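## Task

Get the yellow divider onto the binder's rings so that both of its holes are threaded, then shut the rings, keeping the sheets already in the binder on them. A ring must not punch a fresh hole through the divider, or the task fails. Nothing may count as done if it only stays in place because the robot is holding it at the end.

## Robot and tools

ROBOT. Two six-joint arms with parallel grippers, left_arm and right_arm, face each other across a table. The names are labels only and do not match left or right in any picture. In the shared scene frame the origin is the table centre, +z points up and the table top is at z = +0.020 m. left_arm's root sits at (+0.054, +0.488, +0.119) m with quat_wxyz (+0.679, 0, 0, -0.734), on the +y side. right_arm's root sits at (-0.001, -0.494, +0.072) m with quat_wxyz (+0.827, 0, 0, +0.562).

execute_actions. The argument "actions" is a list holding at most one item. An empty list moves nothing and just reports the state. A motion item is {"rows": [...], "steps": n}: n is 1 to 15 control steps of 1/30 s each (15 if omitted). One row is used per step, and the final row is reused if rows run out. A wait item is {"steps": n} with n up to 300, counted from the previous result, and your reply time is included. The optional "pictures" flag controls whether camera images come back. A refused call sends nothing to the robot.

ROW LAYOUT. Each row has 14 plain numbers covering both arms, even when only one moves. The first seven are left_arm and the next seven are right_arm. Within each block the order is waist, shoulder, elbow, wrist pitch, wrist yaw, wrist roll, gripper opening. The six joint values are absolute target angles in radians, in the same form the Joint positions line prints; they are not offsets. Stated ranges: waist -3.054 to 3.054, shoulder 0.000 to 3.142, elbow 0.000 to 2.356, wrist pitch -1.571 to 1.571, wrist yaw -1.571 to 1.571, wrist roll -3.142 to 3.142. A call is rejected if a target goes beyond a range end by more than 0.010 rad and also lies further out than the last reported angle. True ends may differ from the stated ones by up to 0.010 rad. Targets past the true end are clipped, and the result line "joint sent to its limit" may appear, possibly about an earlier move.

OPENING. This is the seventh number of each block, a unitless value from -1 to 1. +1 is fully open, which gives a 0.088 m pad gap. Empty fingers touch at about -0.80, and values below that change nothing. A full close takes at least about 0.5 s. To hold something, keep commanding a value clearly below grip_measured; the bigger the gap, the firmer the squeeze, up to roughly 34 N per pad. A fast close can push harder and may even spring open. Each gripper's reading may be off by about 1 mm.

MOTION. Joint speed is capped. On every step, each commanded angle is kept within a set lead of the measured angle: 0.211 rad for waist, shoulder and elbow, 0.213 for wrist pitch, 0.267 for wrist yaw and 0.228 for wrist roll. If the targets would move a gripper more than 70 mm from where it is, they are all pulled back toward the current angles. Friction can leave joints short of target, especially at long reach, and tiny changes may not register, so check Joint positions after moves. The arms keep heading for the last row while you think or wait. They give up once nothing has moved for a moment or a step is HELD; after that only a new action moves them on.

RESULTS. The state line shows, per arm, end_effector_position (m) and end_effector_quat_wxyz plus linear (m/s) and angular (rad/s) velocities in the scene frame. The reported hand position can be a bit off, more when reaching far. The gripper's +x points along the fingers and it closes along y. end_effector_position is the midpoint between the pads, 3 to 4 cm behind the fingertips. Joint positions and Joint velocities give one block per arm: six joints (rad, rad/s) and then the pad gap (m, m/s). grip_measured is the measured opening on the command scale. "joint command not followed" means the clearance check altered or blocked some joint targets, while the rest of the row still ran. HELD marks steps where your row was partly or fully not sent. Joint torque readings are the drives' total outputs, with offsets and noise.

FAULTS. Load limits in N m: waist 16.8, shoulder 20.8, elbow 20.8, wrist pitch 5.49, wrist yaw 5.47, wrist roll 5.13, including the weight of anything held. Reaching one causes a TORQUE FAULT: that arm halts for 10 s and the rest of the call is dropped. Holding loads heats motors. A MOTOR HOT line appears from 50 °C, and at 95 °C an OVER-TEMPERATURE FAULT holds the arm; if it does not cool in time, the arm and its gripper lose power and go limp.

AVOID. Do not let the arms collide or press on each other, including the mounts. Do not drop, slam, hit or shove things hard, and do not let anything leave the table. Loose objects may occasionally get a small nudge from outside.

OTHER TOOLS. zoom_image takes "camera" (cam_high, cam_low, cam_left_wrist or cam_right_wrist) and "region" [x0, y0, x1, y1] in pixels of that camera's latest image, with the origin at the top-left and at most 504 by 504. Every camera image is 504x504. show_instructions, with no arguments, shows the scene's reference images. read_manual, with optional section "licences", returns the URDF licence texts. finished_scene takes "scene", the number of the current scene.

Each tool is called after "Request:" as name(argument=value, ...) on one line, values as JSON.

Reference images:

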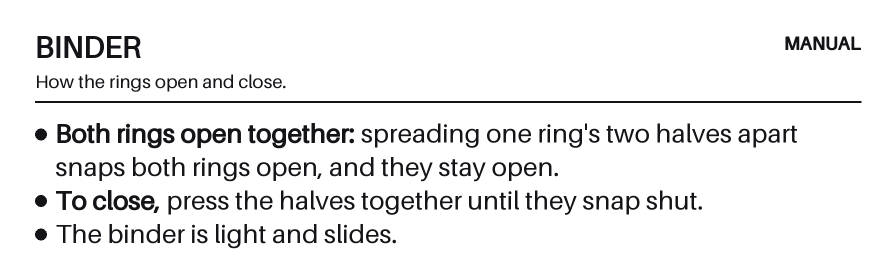

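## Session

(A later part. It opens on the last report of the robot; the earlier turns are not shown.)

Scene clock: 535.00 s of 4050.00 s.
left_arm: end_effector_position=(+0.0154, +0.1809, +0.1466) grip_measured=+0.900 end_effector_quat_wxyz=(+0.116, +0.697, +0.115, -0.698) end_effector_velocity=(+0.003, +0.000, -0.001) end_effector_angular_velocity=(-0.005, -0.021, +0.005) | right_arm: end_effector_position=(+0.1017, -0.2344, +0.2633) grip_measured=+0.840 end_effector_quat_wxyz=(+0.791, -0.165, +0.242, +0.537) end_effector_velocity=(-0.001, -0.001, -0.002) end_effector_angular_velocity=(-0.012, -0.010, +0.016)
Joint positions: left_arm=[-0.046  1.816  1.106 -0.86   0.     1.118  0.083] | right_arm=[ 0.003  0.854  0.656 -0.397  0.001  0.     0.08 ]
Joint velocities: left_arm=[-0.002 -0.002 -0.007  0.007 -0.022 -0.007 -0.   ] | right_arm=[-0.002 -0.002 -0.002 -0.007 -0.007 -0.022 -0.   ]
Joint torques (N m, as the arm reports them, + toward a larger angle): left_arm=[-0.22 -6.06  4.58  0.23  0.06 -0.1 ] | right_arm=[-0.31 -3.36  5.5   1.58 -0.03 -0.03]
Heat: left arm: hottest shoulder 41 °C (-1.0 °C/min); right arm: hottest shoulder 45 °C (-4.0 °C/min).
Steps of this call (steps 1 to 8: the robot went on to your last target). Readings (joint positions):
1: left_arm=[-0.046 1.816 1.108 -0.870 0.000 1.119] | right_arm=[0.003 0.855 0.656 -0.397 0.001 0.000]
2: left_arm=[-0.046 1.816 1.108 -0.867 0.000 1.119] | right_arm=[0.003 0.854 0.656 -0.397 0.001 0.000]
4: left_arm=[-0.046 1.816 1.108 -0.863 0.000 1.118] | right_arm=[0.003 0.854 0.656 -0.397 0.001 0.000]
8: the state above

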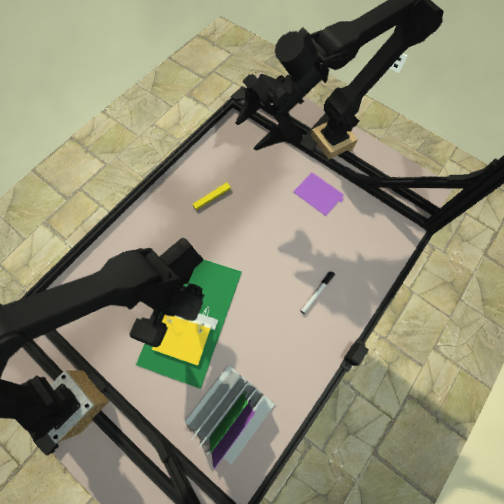

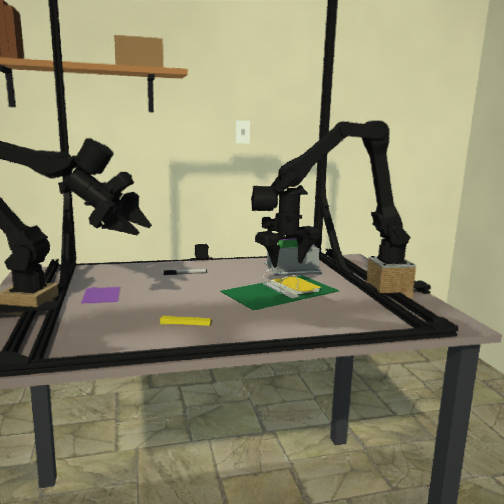

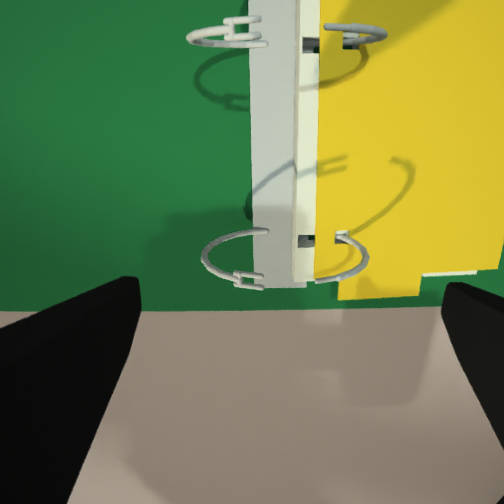

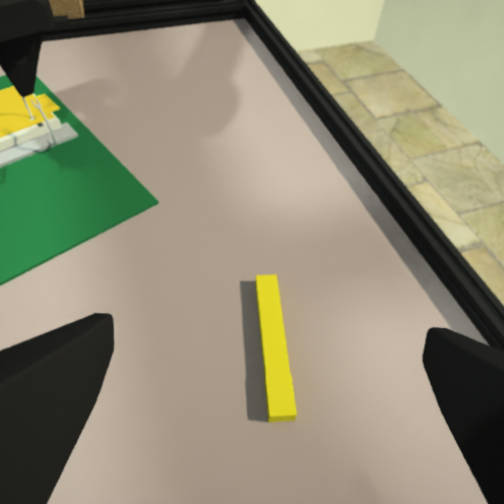

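Request:
execute_actions(actions=[{"rows":[[-0.048,1.832,1.085,-0.835,0,1.114,0.9,0,0.85,0.64,-0.4,0,0,0.84],[-0.048,1.845,1.073,-0.81,0,1.114,0.9,0,0.85,0.64,-0.4,0,0,0.84],[-0.048,1.858,1.061,-0.785,0,1.114,0.9,0,0.85,0.64,-0.4,0,0,0.84],[-0.048,1.871,1.049,-0.76,0,1.114,0.9,0,0.85,0.64,-0.4,0,0,0.84],[-0.048,1.884,1.037,-0.735,0,1.114,0.9,0,0.85,0.64,-0.4,0,0,0.84],[-0.048,1.894,1.026,-0.715,0,1.114,0.9,0,0.85,0.64,-0.4,0,0,0.84],[-0.048,1.901,1.018,-0.70,0,1.114,0.9,0,0.85,0.64,-0.4,0,0,0.84]],"steps":15}])

Request:
execute_actions(actions=[{"steps":6}])

Request:
zoom_image(camera="cam_low", region=[220, 220, 350, 320])

Scene clock: 542.53 s of 4050.00 s.
left_arm: end_effector_position=(+0.0156, +0.1831, +0.1067) grip_measured=+0.900 end_effector_quat_wxyz=(+0.114, +0.698, +0.117, -0.697) end_effector_velocity=(+0.002, -0.008, +0.002) end_effector_angular_velocity=(-0.044, -0.017, -0.010) | right_arm: end_effector_position=(+0.1017, -0.2345, +0.2629) grip_measured=+0.840 end_effector_quat_wxyz=(+0.791, -0.165, +0.243, +0.537) end_effector_velocity=(-0.001, -0.001, +0.002) end_effector_angular_velocity=(+0.002, -0.003, +0.008)
Joint positions: left_arm=[-0.046  1.893  1.025 -0.705  0.     1.118  0.083] | right_arm=[ 0.003  0.854  0.655 -0.397  0.001  0.     0.08 ]
Joint velocities: left_arm=[-0.002 -0.007 -0.002  0.037 -0.022  0.007  0.   ] | right_arm=[-0.002 -0.007  0.002 -0.007 -0.007 -0.007 -0.   ]
Joint torques (N m, as the arm reports them, + toward a larger angle): left_arm=[-0.23 -6.15  4.2   0.17  0.07 -0.13] | right_arm=[-0.25 -3.21  5.64  1.61 -0.01  0.02]
Heat: left arm: hottest shoulder 40 °C (-2.0 °C/min); right arm: hottest shoulder 44 °C (-5.1 °C/min).
Steps of this call (steps 1 to 30: the robot went on to your last target; steps 31 to 90: nothing new was sent; then 4.03 s passed at rest; steps 91 to 105: all 15 steps of this action). Readings (joint positions):
91: left_arm=[-0.046 1.816 1.104 -0.855 0.000 1.118] | right_arm=[0.003 0.854 0.656 -0.397 0.001 0.000]
92: left_arm=[-0.046 1.818 1.100 -0.845 0.000 1.118] | right_arm=[0.003 0.854 0.656 -0.397 0.001 0.000]
94: left_arm=[-0.046 1.828 1.087 -0.813 0.000 1.118] | right_arm=[0.003 0.854 0.656 -0.397 0.001 0.000]
98: left_arm=[-0.046 1.872 1.047 -0.741 0.000 1.118] | right_arm=[0.003 0.854 0.656 -0.397 0.001 0.000]
105: the state above

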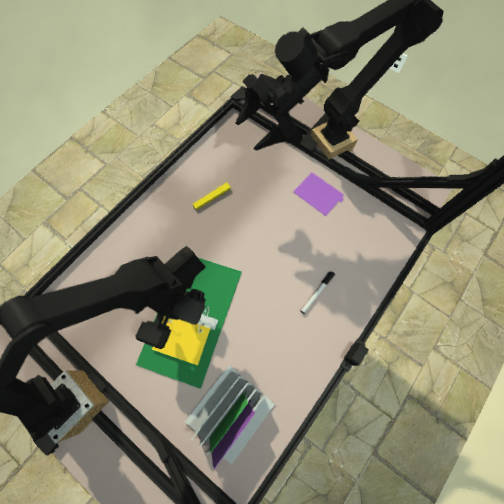

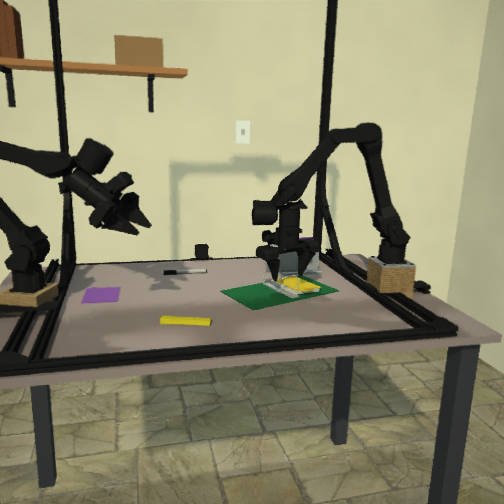

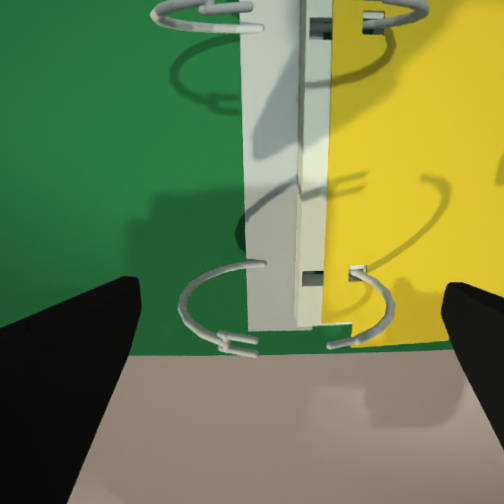

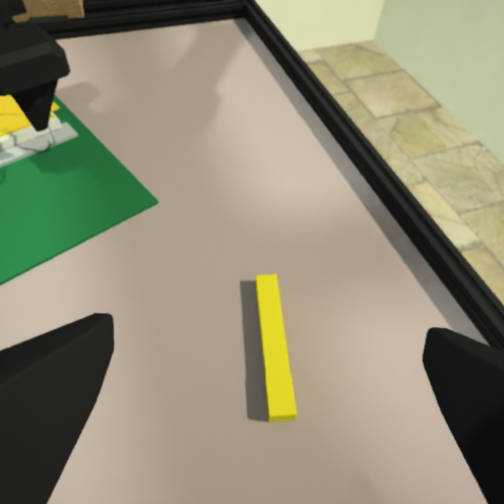

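Scene clock: 542.73 s of 4050.00 s.
left_arm: end_effector_position=(+0.0155, +0.1824, +0.1067) grip_measured=+0.900 end_effector_quat_wxyz=(+0.116, +0.698, +0.115, -0.698) end_effector_velocity=(+0.002, -0.001, +0.000) end_effector_angular_velocity=(-0.008, -0.006, +0.024) | right_arm: end_effector_position=(+0.1017, -0.2345, +0.2629) grip_measured=+0.840 end_effector_quat_wxyz=(+0.791, -0.165, +0.243, +0.537) end_effector_velocity=(-0.001, -0.001, -0.002) end_effector_angular_velocity=(-0.008, +0.001, +0.008)
Joint positions: left_arm=[-0.046  1.893  1.025 -0.702  0.     1.118  0.083] | right_arm=[ 0.003  0.854  0.655 -0.397  0.001  0.     0.08 ]
Joint velocities: left_arm=[ 0.002 -0.002 -0.002  0.007 -0.007 -0.022 -0.   ] | right_arm=[-0.002 -0.002 -0.002 -0.007 -0.007 -0.007 -0.   ]
Joint torques (N m, as the arm reports them, + toward a larger angle): left_arm=[-0.22 -5.96  4.07  0.17  0.06 -0.13] | right_arm=[-0.22 -3.05  5.58  1.65 -0.02 -0.05]
Heat: left arm: hottest shoulder 40 °C (-2.0 °C/min); right arm: hottest shoulder 44 °C (-5.0 °C/min).
Steps of this call (steps 1 to 6: the robot went on to your last target). Readings (joint positions):
1: left_arm=[-0.046 1.893 1.025 -0.704 0.000 1.118] | right_arm=[0.003 0.854 0.655 -0.397 0.001 0.000]
2: left_arm=[-0.046 1.893 1.025 -0.704 0.000 1.118] | right_arm=[0.003 0.854 0.655 -0.397 0.001 0.000]
4: left_arm=[-0.046 1.893 1.025 -0.703 0.000 1.118] | right_arm=[0.003 0.854 0.655 -0.397 0.001 0.000]
6: the state above

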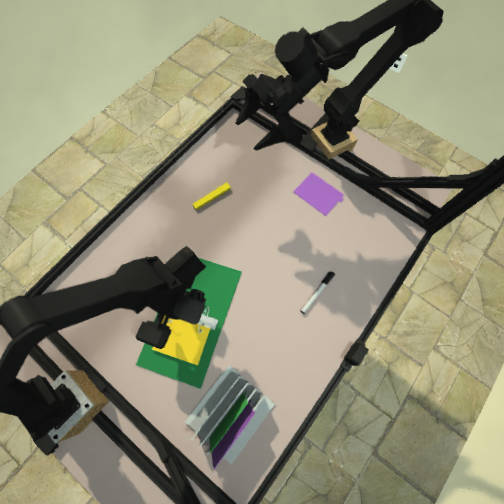

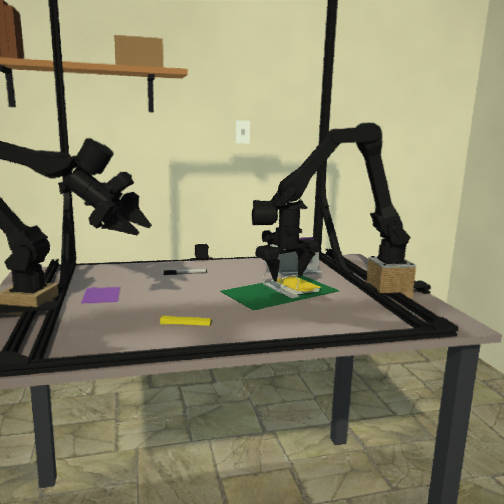

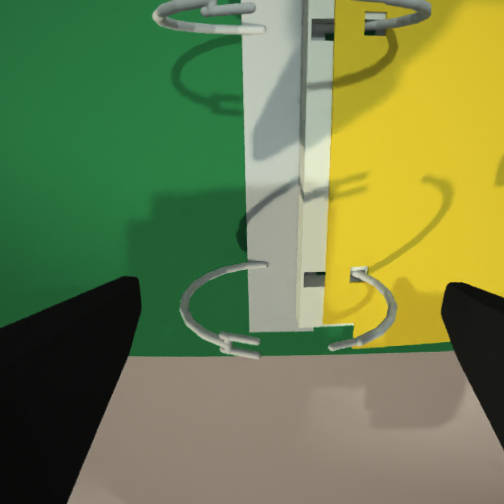

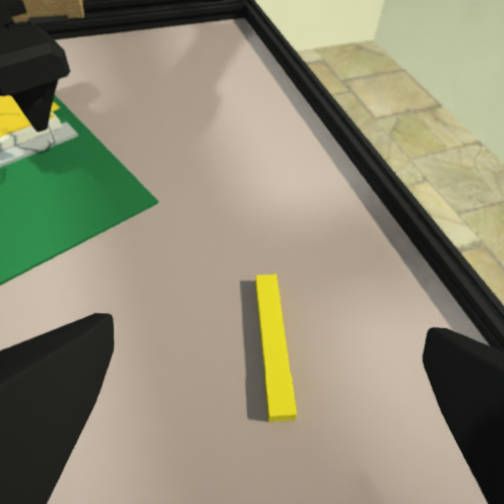

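Region (220, 220, 350, 320) of cam_low's 504x504 image, scaled by 3.877, with more detail than that image has; it fills the top 388 rows of this view, and the rest is white.

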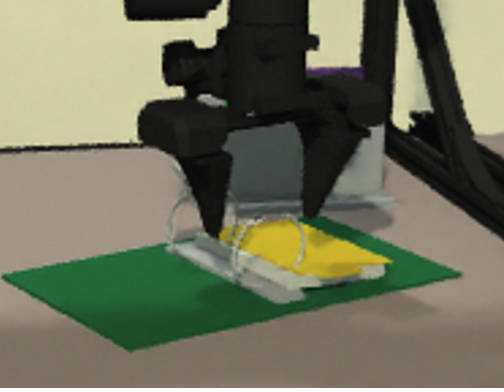

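Request:
execute_actions(actions=[{"rows":[[-0.048,1.906,1.013,-0.69,0,1.114,0.85,0,0.85,0.64,-0.4,0,0,0.84],[-0.048,1.911,1.008,-0.68,0,1.114,0.8,0,0.85,0.64,-0.4,0,0,0.84],[-0.048,1.911,1.008,-0.68,0,1.114,0.75,0,0.85,0.64,-0.4,0,0,0.84],[-0.048,1.911,1.008,-0.68,0,1.114,0.7,0,0.85,0.64,-0.4,0,0,0.84],[-0.048,1.911,1.008,-0.68,0,1.114,0.65,0,0.85,0.64,-0.4,0,0,0.84],[-0.048,1.911,1.008,-0.68,0,1.114,0.6,0,0.85,0.64,-0.4,0,0,0.84],[-0.048,1.911,1.008,-0.68,0,1.114,0.55,0,0.85,0.64,-0.4,0,0,0.84],[-0.048,1.911,1.008,-0.68,0,1.114,0.5,0,0.85,0.64,-0.4,0,0,0.84],[-0.048,1.911,1.008,-0.68,0,1.114,0.46,0,0.85,0.64,-0.4,0,0,0.84],[-0.048,1.911,1.008,-0.68,0,1.114,0.42,0,0.85,0.64,-0.4,0,0,0.84],[-0.048,1.911,1.008,-0.68,0,1.114,0.38,0,0.85,0.64,-0.4,0,0,0.84],[-0.048,1.911,1.008,-0.68,0,1.114,0.35,0,0.85,0.64,-0.4,0,0,0.84]],"steps":15}])

Scene clock: 554.90 s of 4050.00 s.
left_arm: end_effector_position=(+0.0156, +0.1829, +0.1021) grip_measured=+0.395 end_effector_quat_wxyz=(+0.116, +0.697, +0.115, -0.698) end_effector_velocity=(+0.001, +0.002, +0.000) end_effector_angular_velocity=(+0.006, -0.008, +0.005) | right_arm: end_effector_position=(+0.1016, -0.2346, +0.2629) grip_measured=+0.840 end_effector_quat_wxyz=(+0.791, -0.165, +0.243, +0.537) end_effector_velocity=(+0.001, +0.001, +0.003) end_effector_angular_velocity=(+0.015, +0.005, -0.005)
Joint positions: left_arm=[-0.046  1.902  1.015 -0.682  0.     1.118  0.058] | right_arm=[ 0.003  0.854  0.655 -0.397  0.001  0.     0.08 ]
Joint velocities: left_arm=[-0.002 -0.002 -0.002 -0.007 -0.007 -0.007 -0.02 ] | right_arm=[-0.007 -0.002  0.002  0.007 -0.007  0.007 -0.   ]
Joint torques (N m, as the arm reports them, + toward a larger angle): left_arm=[-0.22 -5.89  3.97  0.21  0.07 -0.13] | right_arm=[-0.06 -3.49  5.65  1.64 -0.03 -0.02]
Heat: left arm: hottest shoulder 40 °C (-2.0 °C/min); right arm: hottest shoulder 43 °C (-6.0 °C/min).
Steps of this call (steps 1 to 15: the robot went on to your last target; steps 16 to 90: nothing new was sent; then 8.67 s passed at rest; steps 91 to 105: all 15 steps of this action). Readings (joint positions):
91: left_arm=[-0.046 1.894 1.024 -0.700 0.000 1.118] | right_arm=[0.003 0.854 0.655 -0.397 0.001 0.000]
92: left_arm=[-0.046 1.894 1.022 -0.696 0.000 1.118] | right_arm=[0.003 0.854 0.655 -0.397 0.001 0.000]
94: left_arm=[-0.046 1.897 1.020 -0.689 0.000 1.118] | right_arm=[0.003 0.854 0.655 -0.397 0.001 0.000]
98: left_arm=[-0.046 1.902 1.015 -0.685 0.000 1.118] | right_arm=[0.003 0.854 0.655 -0.397 0.001 0.000]
105: the state above

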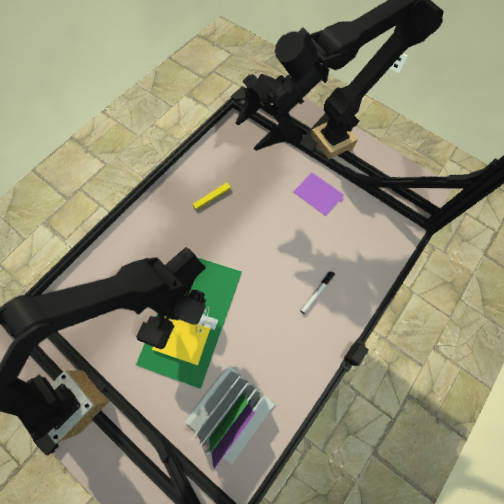

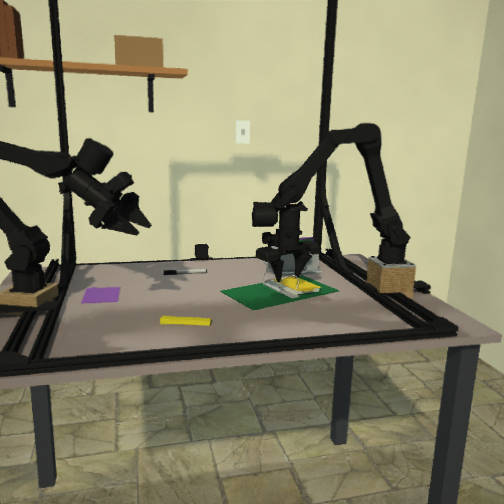

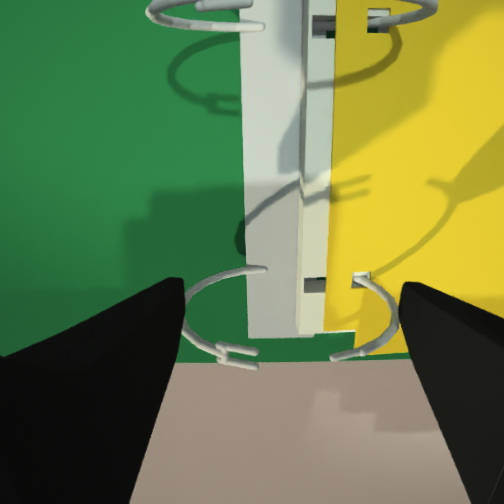

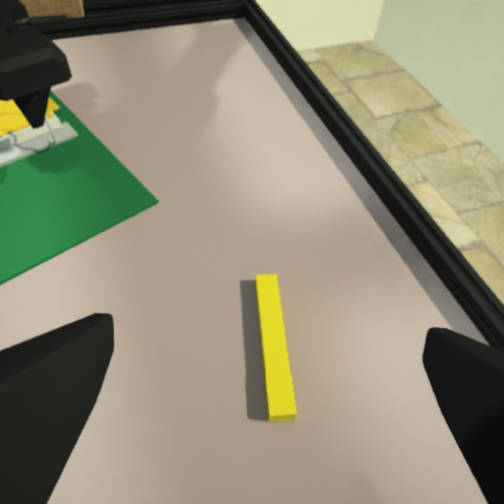

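Close further slowly.

Request:
execute_actions(actions=[{"rows":[[-0.048,1.911,1.008,-0.68,0,1.114,0.32,0,0.85,0.64,-0.4,0,0,0.84],[-0.048,1.911,1.008,-0.68,0,1.114,0.29,0,0.85,0.64,-0.4,0,0,0.84],[-0.048,1.911,1.008,-0.68,0,1.114,0.26,0,0.85,0.64,-0.4,0,0,0.84],[-0.048,1.911,1.008,-0.68,0,1.114,0.23,0,0.85,0.64,-0.4,0,0,0.84],[-0.048,1.911,1.008,-0.68,0,1.114,0.2,0,0.85,0.64,-0.4,0,0,0.84],[-0.048,1.911,1.008,-0.68,0,1.114,0.17,0,0.85,0.64,-0.4,0,0,0.84],[-0.048,1.911,1.008,-0.68,0,1.114,0.14,0,0.85,0.64,-0.4,0,0,0.84],[-0.048,1.911,1.008,-0.68,0,1.114,0.11,0,0.85,0.64,-0.4,0,0,0.84],[-0.048,1.911,1.008,-0.68,0,1.114,0.08,0,0.85,0.64,-0.4,0,0,0.84],[-0.048,1.911,1.008,-0.68,0,1.114,0.05,0,0.85,0.64,-0.4,0,0,0.84]],"steps":15}])

Scene clock: 560.27 s of 4050.00 s.
left_arm: end_effector_position=(+0.0144, +0.1831, +0.1019) grip_measured=+0.068 end_effector_quat_wxyz=(+0.116, +0.695, +0.117, -0.700) end_effector_velocity=(-0.001, +0.002, +0.000) end_effector_angular_velocity=(+0.006, -0.008, -0.015) | right_arm: end_effector_position=(+0.1017, -0.2347, +0.2627) grip_measured=+0.840 end_effector_quat_wxyz=(+0.791, -0.165, +0.243, +0.537) end_effector_velocity=(+0.000, -0.002, -0.002) end_effector_angular_velocity=(-0.008, +0.001, +0.003)
Joint positions: left_arm=[-0.047  1.903  1.014 -0.682  0.006  1.115  0.042] | right_arm=[ 0.002  0.854  0.655 -0.397  0.001  0.     0.08 ]
Joint velocities: left_arm=[-0.007 -0.002 -0.002 -0.007 -0.007  0.007 -0.008] | right_arm=[-0.007 -0.002 -0.002 -0.007 -0.007 -0.007 -0.   ]
Joint torques (N m, as the arm reports them, + toward a larger angle): left_arm=[ 0.11 -5.87  4.03  0.2  -0.21 -0.03] | right_arm=[-0.19 -3.41  5.67  1.61 -0.02 -0.01]
Heat: left arm: hottest shoulder 40 °C (-2.0 °C/min); right arm: hottest shoulder 42 °C (-7.1 °C/min).
Steps of this call (steps 1 to 15: the robot went on to your last target; steps 16 to 90: nothing new was sent; then 1.87 s passed at rest; steps 91 to 105: all 15 steps of this action). Readings (joint positions):
91: left_arm=[-0.046 1.903 1.014 -0.682 0.000 1.118] | right_arm=[0.003 0.854 0.655 -0.397 0.001 0.000]
92: left_arm=[-0.046 1.903 1.014 -0.682 0.000 1.118] | right_arm=[0.003 0.854 0.655 -0.397 0.001 0.000]
94: left_arm=[-0.046 1.903 1.014 -0.682 0.000 1.118] | right_arm=[0.002 0.854 0.655 -0.397 0.001 0.000]
98: left_arm=[-0.046 1.903 1.014 -0.682 0.003 1.117] | right_arm=[0.002 0.854 0.655 -0.397 0.001 0.000]
105: the state above

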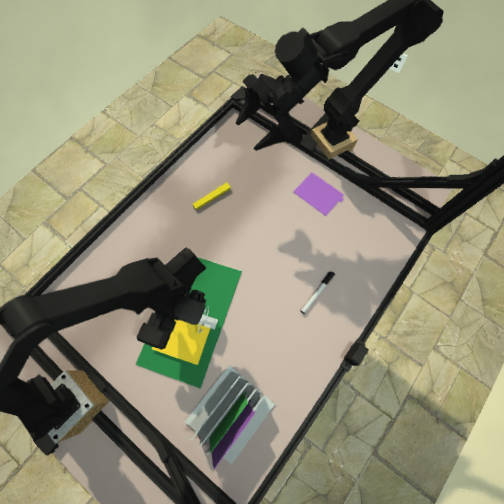

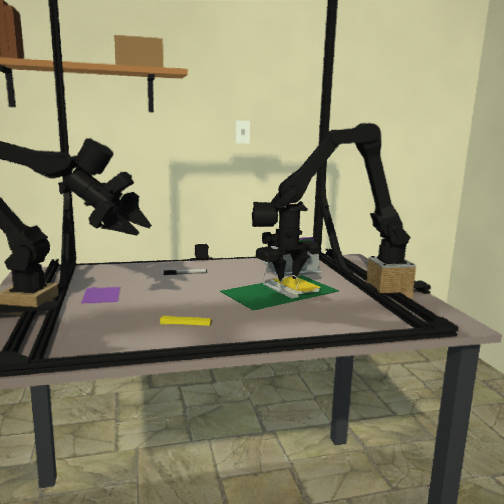

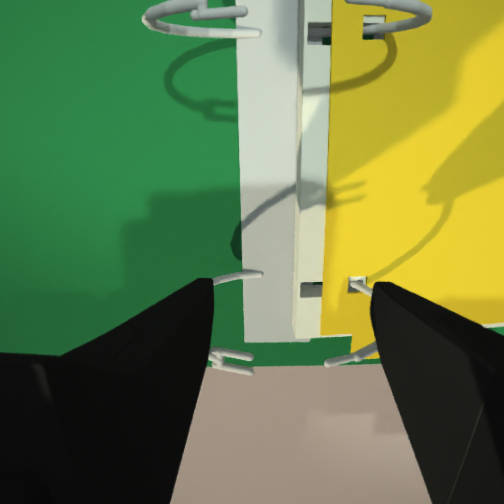

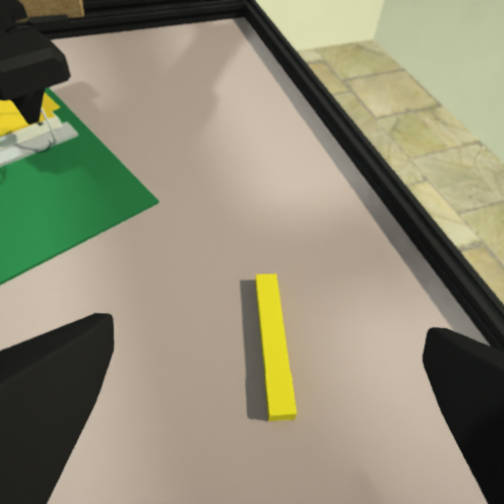

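Request:
zoom_image(camera="cam_low", region=[250, 250, 330, 310])

Request:
zoom_image(camera="cam_right_wrist", region=[0, 50, 120, 180])

Request:
zoom_image(camera="cam_high", region=[150, 270, 250, 370])

Region (250, 250, 330, 310) of cam_low's 504x504 image, scaled by 6.300, with more detail than that image has; it fills the top 378 rows of this view, and the rest is white.

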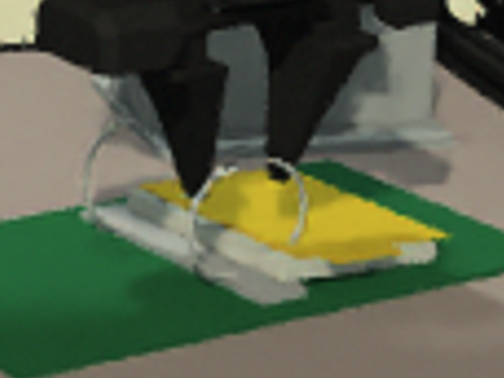

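Region (0, 50, 120, 180) of cam_right_wrist's 504x504 image, scaled by 3.877, with more detail than that image has; it fills the left 465 columns of this view, and the rest is white.

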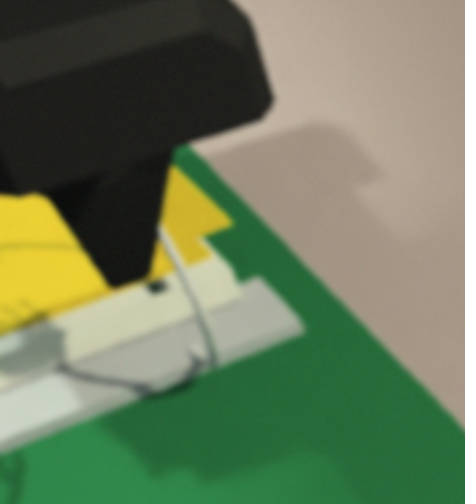

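Region (150, 270, 250, 370) of cam_high's 504x504 image, scaled by 5.040, with more detail than that image has.

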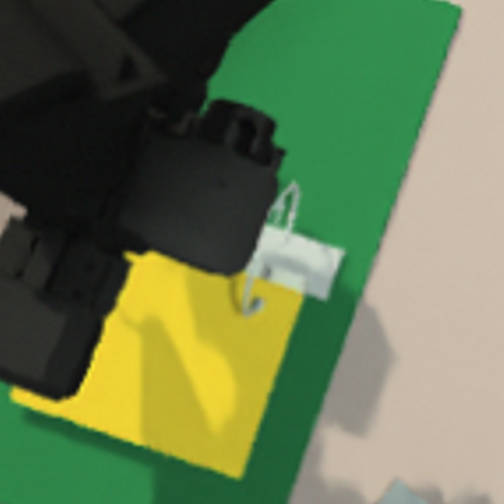

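Request:
execute_actions(actions=[{"rows":[[-0.048,1.911,1.008,-0.68,0,1.114,0.3,0,0.85,0.64,-0.4,0,0,0.84],[-0.048,1.911,1.008,-0.68,0,1.114,0.55,0,0.85,0.64,-0.4,0,0,0.84],[-0.048,1.905,1.008,-0.68,0,1.114,0.75,0,0.85,0.64,-0.4,0,0,0.84],[-0.048,1.9,1.005,-0.68,0,1.114,0.85,0,0.85,0.64,-0.4,0,0,0.84],[-0.048,1.9,1.003,-0.68,0,1.114,0.85,0,0.85,0.64,-0.4,0,0,0.84],[-0.048,1.9,1.0,-0.68,0,1.114,0.85,0,0.85,0.64,-0.4,0,0,0.84],[-0.04,1.9,0.997,-0.68,0,1.125,0.85,0,0.85,0.64,-0.4,0,0,0.84],[-0.03,1.9,0.994,-0.68,0,1.135,0.85,0,0.85,0.64,-0.4,0,0,0.84],[-0.02,1.9,0.992,-0.675,0,1.145,0.85,0,0.85,0.64,-0.4,0,0,0.84],[-0.014,1.903,0.99,-0.67,0,1.15,0.85,0,0.85,0.64,-0.4,0,0,0.84],[-0.014,1.908,0.986,-0.66,0,1.15,0.85,0,0.85,0.64,-0.4,0,0,0.84],[-0.014,1.913,0.981,-0.65,0,1.15,0.85,0,0.85,0.64,-0.4,0,0,0.84],[-0.014,1.917,0.977,-0.643,0,1.15,0.85,0,0.85,0.64,-0.4,0,0,0.84]],"steps":15}])

Request:
execute_actions(actions=[{"steps":8}])

Request:
zoom_image(camera="cam_low", region=[250, 250, 330, 310])

Request:
zoom_image(camera="cam_right_wrist", region=[0, 50, 120, 180])

Scene clock: 586.30 s of 4050.00 s.
left_arm: end_effector_position=(+0.0240, +0.1855, +0.0965) grip_measured=+0.838 end_effector_quat_wxyz=(+0.117, +0.696, +0.117, -0.699) end_effector_velocity=(+0.012, +0.009, -0.019) end_effector_angular_velocity=(+0.015, -0.024, +0.005) | right_arm: end_effector_position=(+0.1017, -0.2347, +0.2626) grip_measured=+0.840 end_effector_quat_wxyz=(+0.791, -0.165, +0.243, +0.537) end_effector_velocity=(-0.000, -0.003, -0.004) end_effector_angular_velocity=(-0.021, +0.006, +0.003)
Joint positions: left_arm=[-0.017  1.904  0.989 -0.654  0.004  1.142  0.08 ] | right_arm=[ 0.002  0.854  0.654 -0.397  0.001  0.     0.08 ]
Joint velocities: left_arm=[ 0.027  0.027 -0.056  0.066 -0.022  0.022  0.005] | right_arm=[-0.007 -0.002 -0.002 -0.022 -0.007 -0.007 -0.   ]
Joint torques (N m, as the arm reports them, + toward a larger angle): left_arm=[-0.02 -5.8   3.74  0.2  -0.11  0.16] | right_arm=[-0.26 -3.28  5.58  1.58 -0.03 -0.01]
Heat: left arm: hottest shoulder 40 °C (-1.0 °C/min); right arm: hottest shoulder 41 °C (-6.1 °C/min).
Steps of this call (steps 1 to 15: the robot went on to your last target; steps 16 to 90: nothing new was sent; then 22.53 s passed at rest; steps 91 to 105: all 15 steps of this action). Readings (joint positions):
91: left_arm=[-0.047 1.903 1.014 -0.681 0.005 1.115] | right_arm=[0.002 0.854 0.654 -0.397 0.001 0.000]
92: left_arm=[-0.047 1.903 1.014 -0.681 0.005 1.115] | right_arm=[0.002 0.854 0.654 -0.397 0.001 0.000]
94: left_arm=[-0.047 1.903 1.014 -0.681 0.005 1.115] | right_arm=[0.002 0.854 0.654 -0.397 0.001 0.000]
98: left_arm=[-0.046 1.903 1.009 -0.681 0.005 1.117] | right_arm=[0.002 0.854 0.654 -0.397 0.001 0.000]
105: the state above

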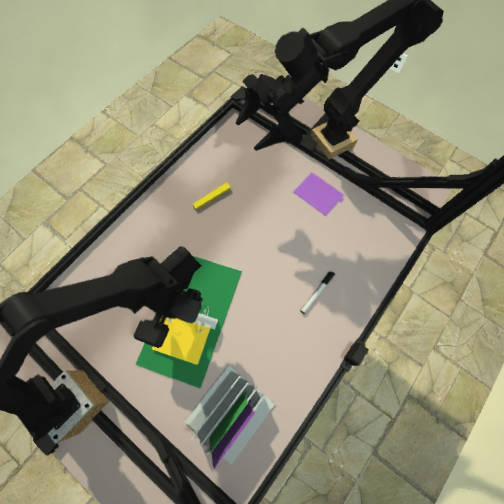

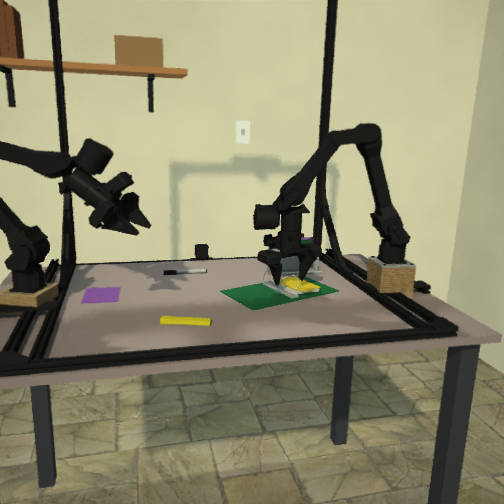

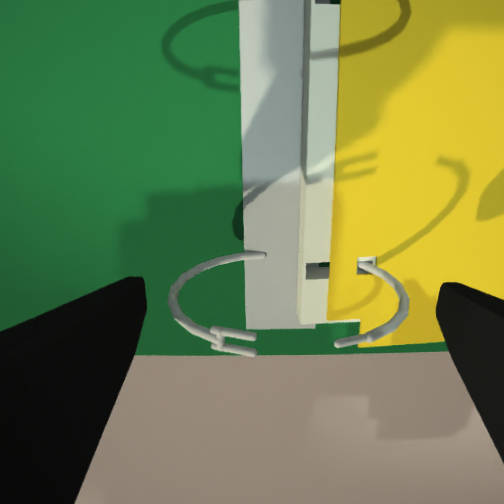

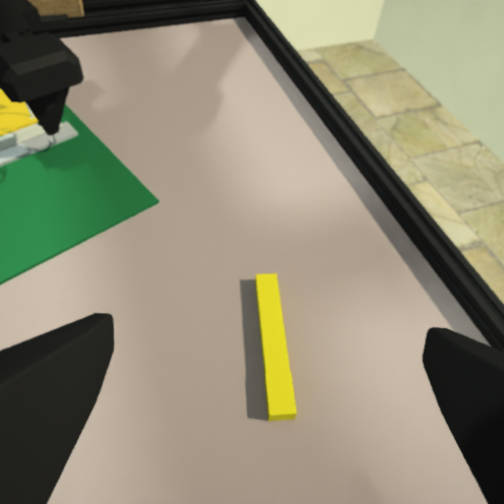

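Scene clock: 586.57 s of 4050.00 s.
left_arm: end_effector_position=(+0.0243, +0.1861, +0.0943) grip_measured=+0.849 end_effector_quat_wxyz=(+0.116, +0.696, +0.116, -0.699) end_effector_velocity=(+0.000, +0.001, -0.001) end_effector_angular_velocity=(-0.003, -0.007, +0.005) | right_arm: end_effector_position=(+0.1017, -0.2348, +0.2625) grip_measured=+0.840 end_effector_quat_wxyz=(+0.791, -0.165, +0.243, +0.537) end_effector_velocity=(-0.004, -0.000, -0.000) end_effector_angular_velocity=(+0.000, +0.007, +0.025)
Joint positions: left_arm=[-0.017  1.908  0.984 -0.645  0.004  1.146  0.081] | right_arm=[ 0.002  0.854  0.654 -0.397  0.001  0.     0.08 ]
Joint velocities: left_arm=[-0.002 -0.002 -0.007  0.007 -0.007 -0.007  0.   ] | right_arm=[ 0.002 -0.007 -0.002 -0.007 -0.022 -0.007 -0.   ]
Joint torques (N m, as the arm reports them, + toward a larger angle): left_arm=[ 0.36 -5.78  3.85  0.24 -0.09  0.16] | right_arm=[-0.29 -3.22  5.67  1.6   0.   -0.03]
Heat: left arm: hottest shoulder 40 °C (-1.0 °C/min); right arm: hottest shoulder 41 °C (-6.1 °C/min).
Steps of this call (steps 1 to 8: the robot went on to your last target). Readings (joint positions):
1: left_arm=[-0.017 1.905 0.988 -0.652 0.004 1.143] | right_arm=[0.002 0.854 0.654 -0.397 0.001 0.000]
2: left_arm=[-0.017 1.906 0.986 -0.650 0.004 1.144] | right_arm=[0.002 0.854 0.654 -0.397 0.001 0.000]
4: left_arm=[-0.017 1.908 0.985 -0.648 0.004 1.145] | right_arm=[0.002 0.854 0.654 -0.397 0.001 0.000]
8: the state above

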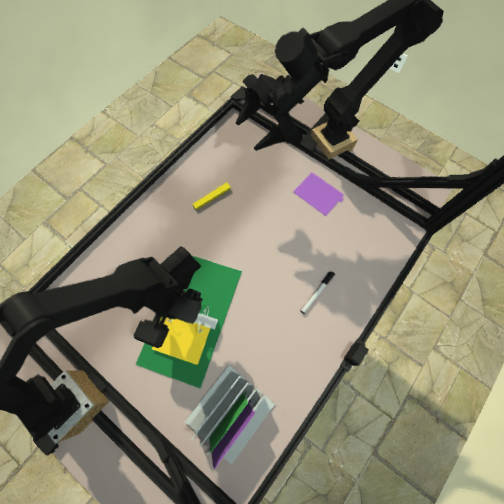

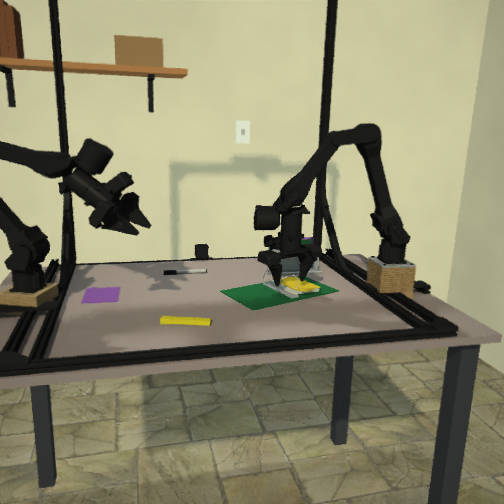

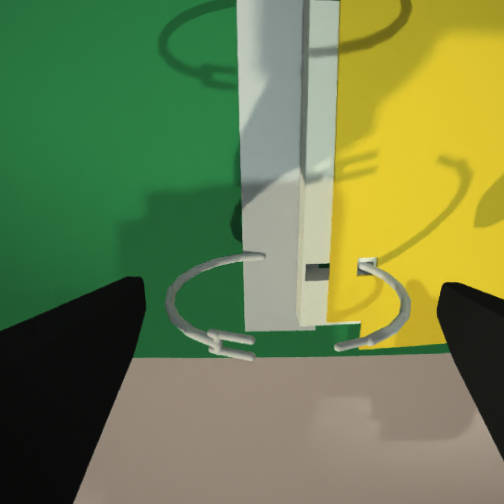

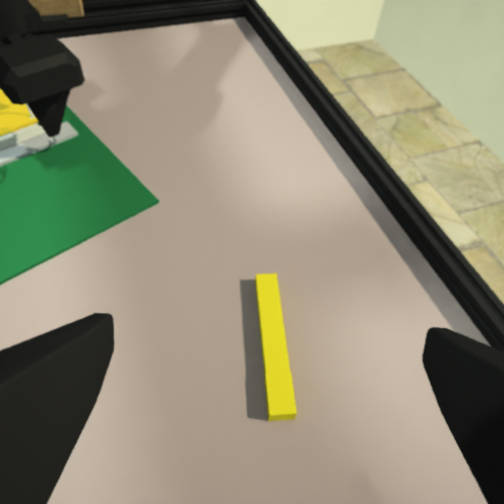

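Region (250, 250, 330, 310) of cam_low's 504x504 image, scaled by 6.300, with more detail than that image has; it fills the top 378 rows of this view, and the rest is white.

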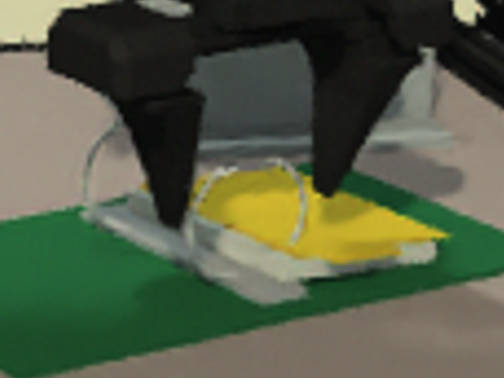

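Region (0, 50, 120, 180) of cam_right_wrist's 504x504 image, scaled by 3.877, with more detail than that image has; it fills the left 465 columns of this view, and the rest is white.

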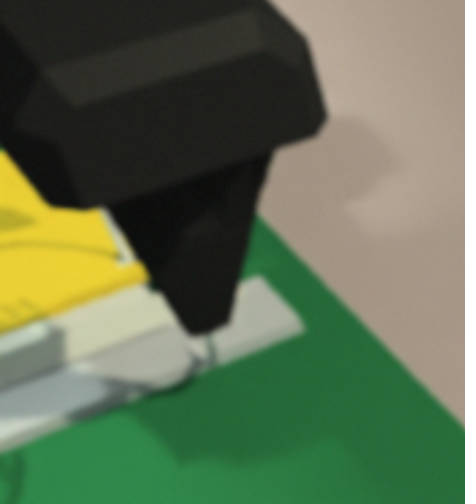

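Request:
execute_actions(actions=[{"rows":[[-0.014,1.917,0.977,-0.643,0,1.15,0.78,0,0.85,0.64,-0.4,0,0,0.84],[-0.014,1.917,0.977,-0.643,0,1.15,0.7,0,0.85,0.64,-0.4,0,0,0.84],[-0.014,1.917,0.977,-0.643,0,1.15,0.62,0,0.85,0.64,-0.4,0,0,0.84],[-0.014,1.917,0.977,-0.643,0,1.15,0.55,0,0.85,0.64,-0.4,0,0,0.84],[-0.014,1.917,0.977,-0.643,0,1.15,0.5,0,0.85,0.64,-0.4,0,0,0.84],[-0.014,1.917,0.977,-0.643,0,1.15,0.46,0,0.85,0.64,-0.4,0,0,0.84],[-0.014,1.917,0.977,-0.643,0,1.15,0.42,0,0.85,0.64,-0.4,0,0,0.84],[-0.014,1.917,0.977,-0.643,0,1.15,0.39,0,0.85,0.64,-0.4,0,0,0.84],[-0.014,1.917,0.977,-0.643,0,1.15,0.36,0,0.85,0.64,-0.4,0,0,0.84],[-0.014,1.917,0.977,-0.643,0,1.15,0.33,0,0.85,0.64,-0.4,0,0,0.84],[-0.014,1.917,0.977,-0.643,0,1.15,0.30,0,0.85,0.64,-0.4,0,0,0.84],[-0.014,1.917,0.977,-0.643,0,1.15,0.27,0,0.85,0.64,-0.4,0,0,0.84],[-0.014,1.917,0.977,-0.643,0,1.15,0.24,0,0.85,0.64,-0.4,0,0,0.84],[-0.014,1.917,0.977,-0.643,0,1.15,0.21,0,0.85,0.64,-0.4,0,0,0.84]],"steps":15}])

Scene clock: 596.37 s of 4050.00 s.
left_arm: end_effector_position=(+0.0250, +0.1855, +0.0936) grip_measured=+0.289 end_effector_quat_wxyz=(+0.116, +0.697, +0.114, -0.698) end_effector_velocity=(+0.001, +0.010, -0.006) end_effector_angular_velocity=(+0.046, -0.012, +0.005) | right_arm: end_effector_position=(+0.1016, -0.2349, +0.2623) grip_measured=+0.840 end_effector_quat_wxyz=(+0.791, -0.165, +0.243, +0.537) end_effector_velocity=(-0.001, -0.001, -0.002) end_effector_angular_velocity=(-0.003, +0.012, -0.001)
Joint positions: left_arm=[-0.016  1.91   0.983 -0.64   0.001  1.15   0.053] | right_arm=[ 0.002  0.853  0.653 -0.397  0.001  0.     0.08 ]
Joint velocities: left_arm=[-0.002  0.017 -0.007 -0.022 -0.007 -0.007  0.004] | right_arm=[-0.002 -0.002 -0.002 -0.007 -0.007  0.007 -0.   ]
Joint torques (N m, as the arm reports them, + toward a larger angle): left_arm=[ 0.02 -6.16  4.04 -0.05  0.09 -0.04] | right_arm=[-0.13 -3.26  5.81  1.63 -0.01  0.  ]
Heat: left arm: hottest shoulder 39 °C (-2.0 °C/min); right arm: hottest wrist pitch 41 °C (-4.0 °C/min).
Steps of this call (steps 1 to 15: the robot went on to your last target; steps 16 to 90: nothing new was sent; then 6.30 s passed at rest; steps 91 to 105: all 15 steps of this action). Readings (joint positions):
91: left_arm=[-0.016 1.909 0.983 -0.644 0.004 1.146] | right_arm=[0.002 0.853 0.653 -0.397 0.001 0.000]
92: left_arm=[-0.016 1.909 0.983 -0.644 0.004 1.146] | right_arm=[0.002 0.853 0.653 -0.397 0.001 0.000]
94: left_arm=[-0.016 1.909 0.983 -0.644 0.004 1.146] | right_arm=[0.002 0.853 0.653 -0.397 0.001 0.000]
98: left_arm=[-0.016 1.909 0.983 -0.643 0.003 1.147] | right_arm=[0.002 0.853 0.653 -0.397 0.001 0.000]
105: the state above

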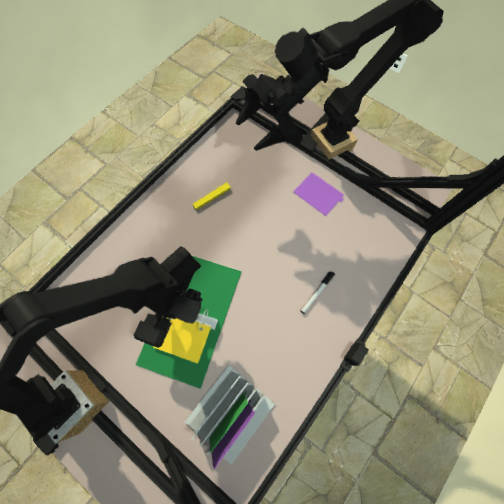

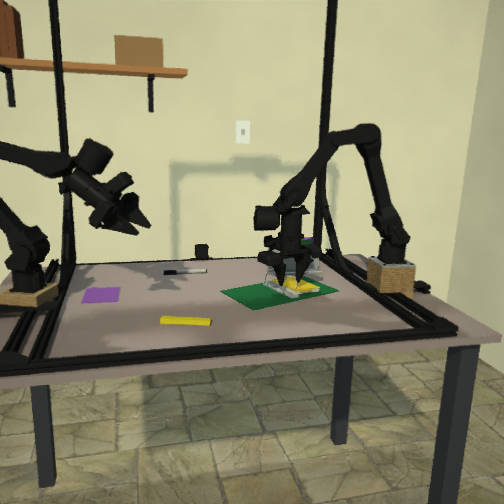

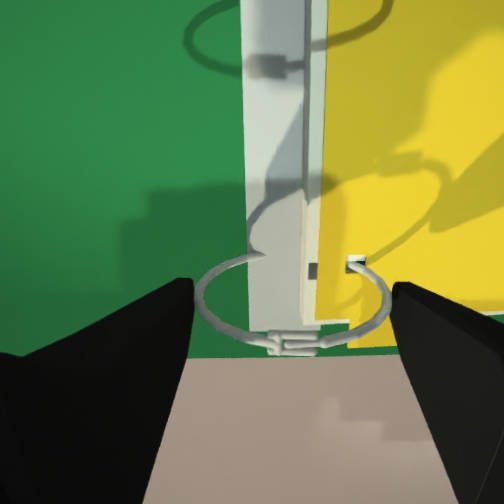

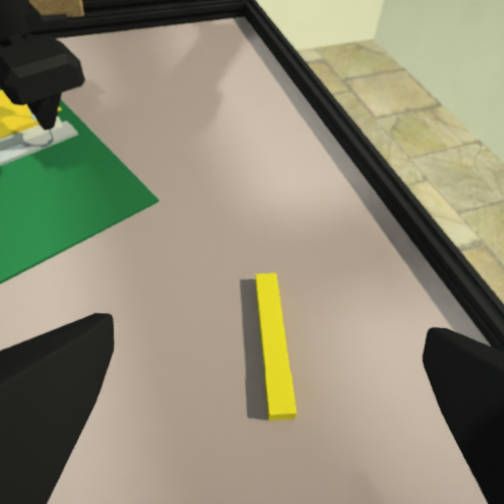

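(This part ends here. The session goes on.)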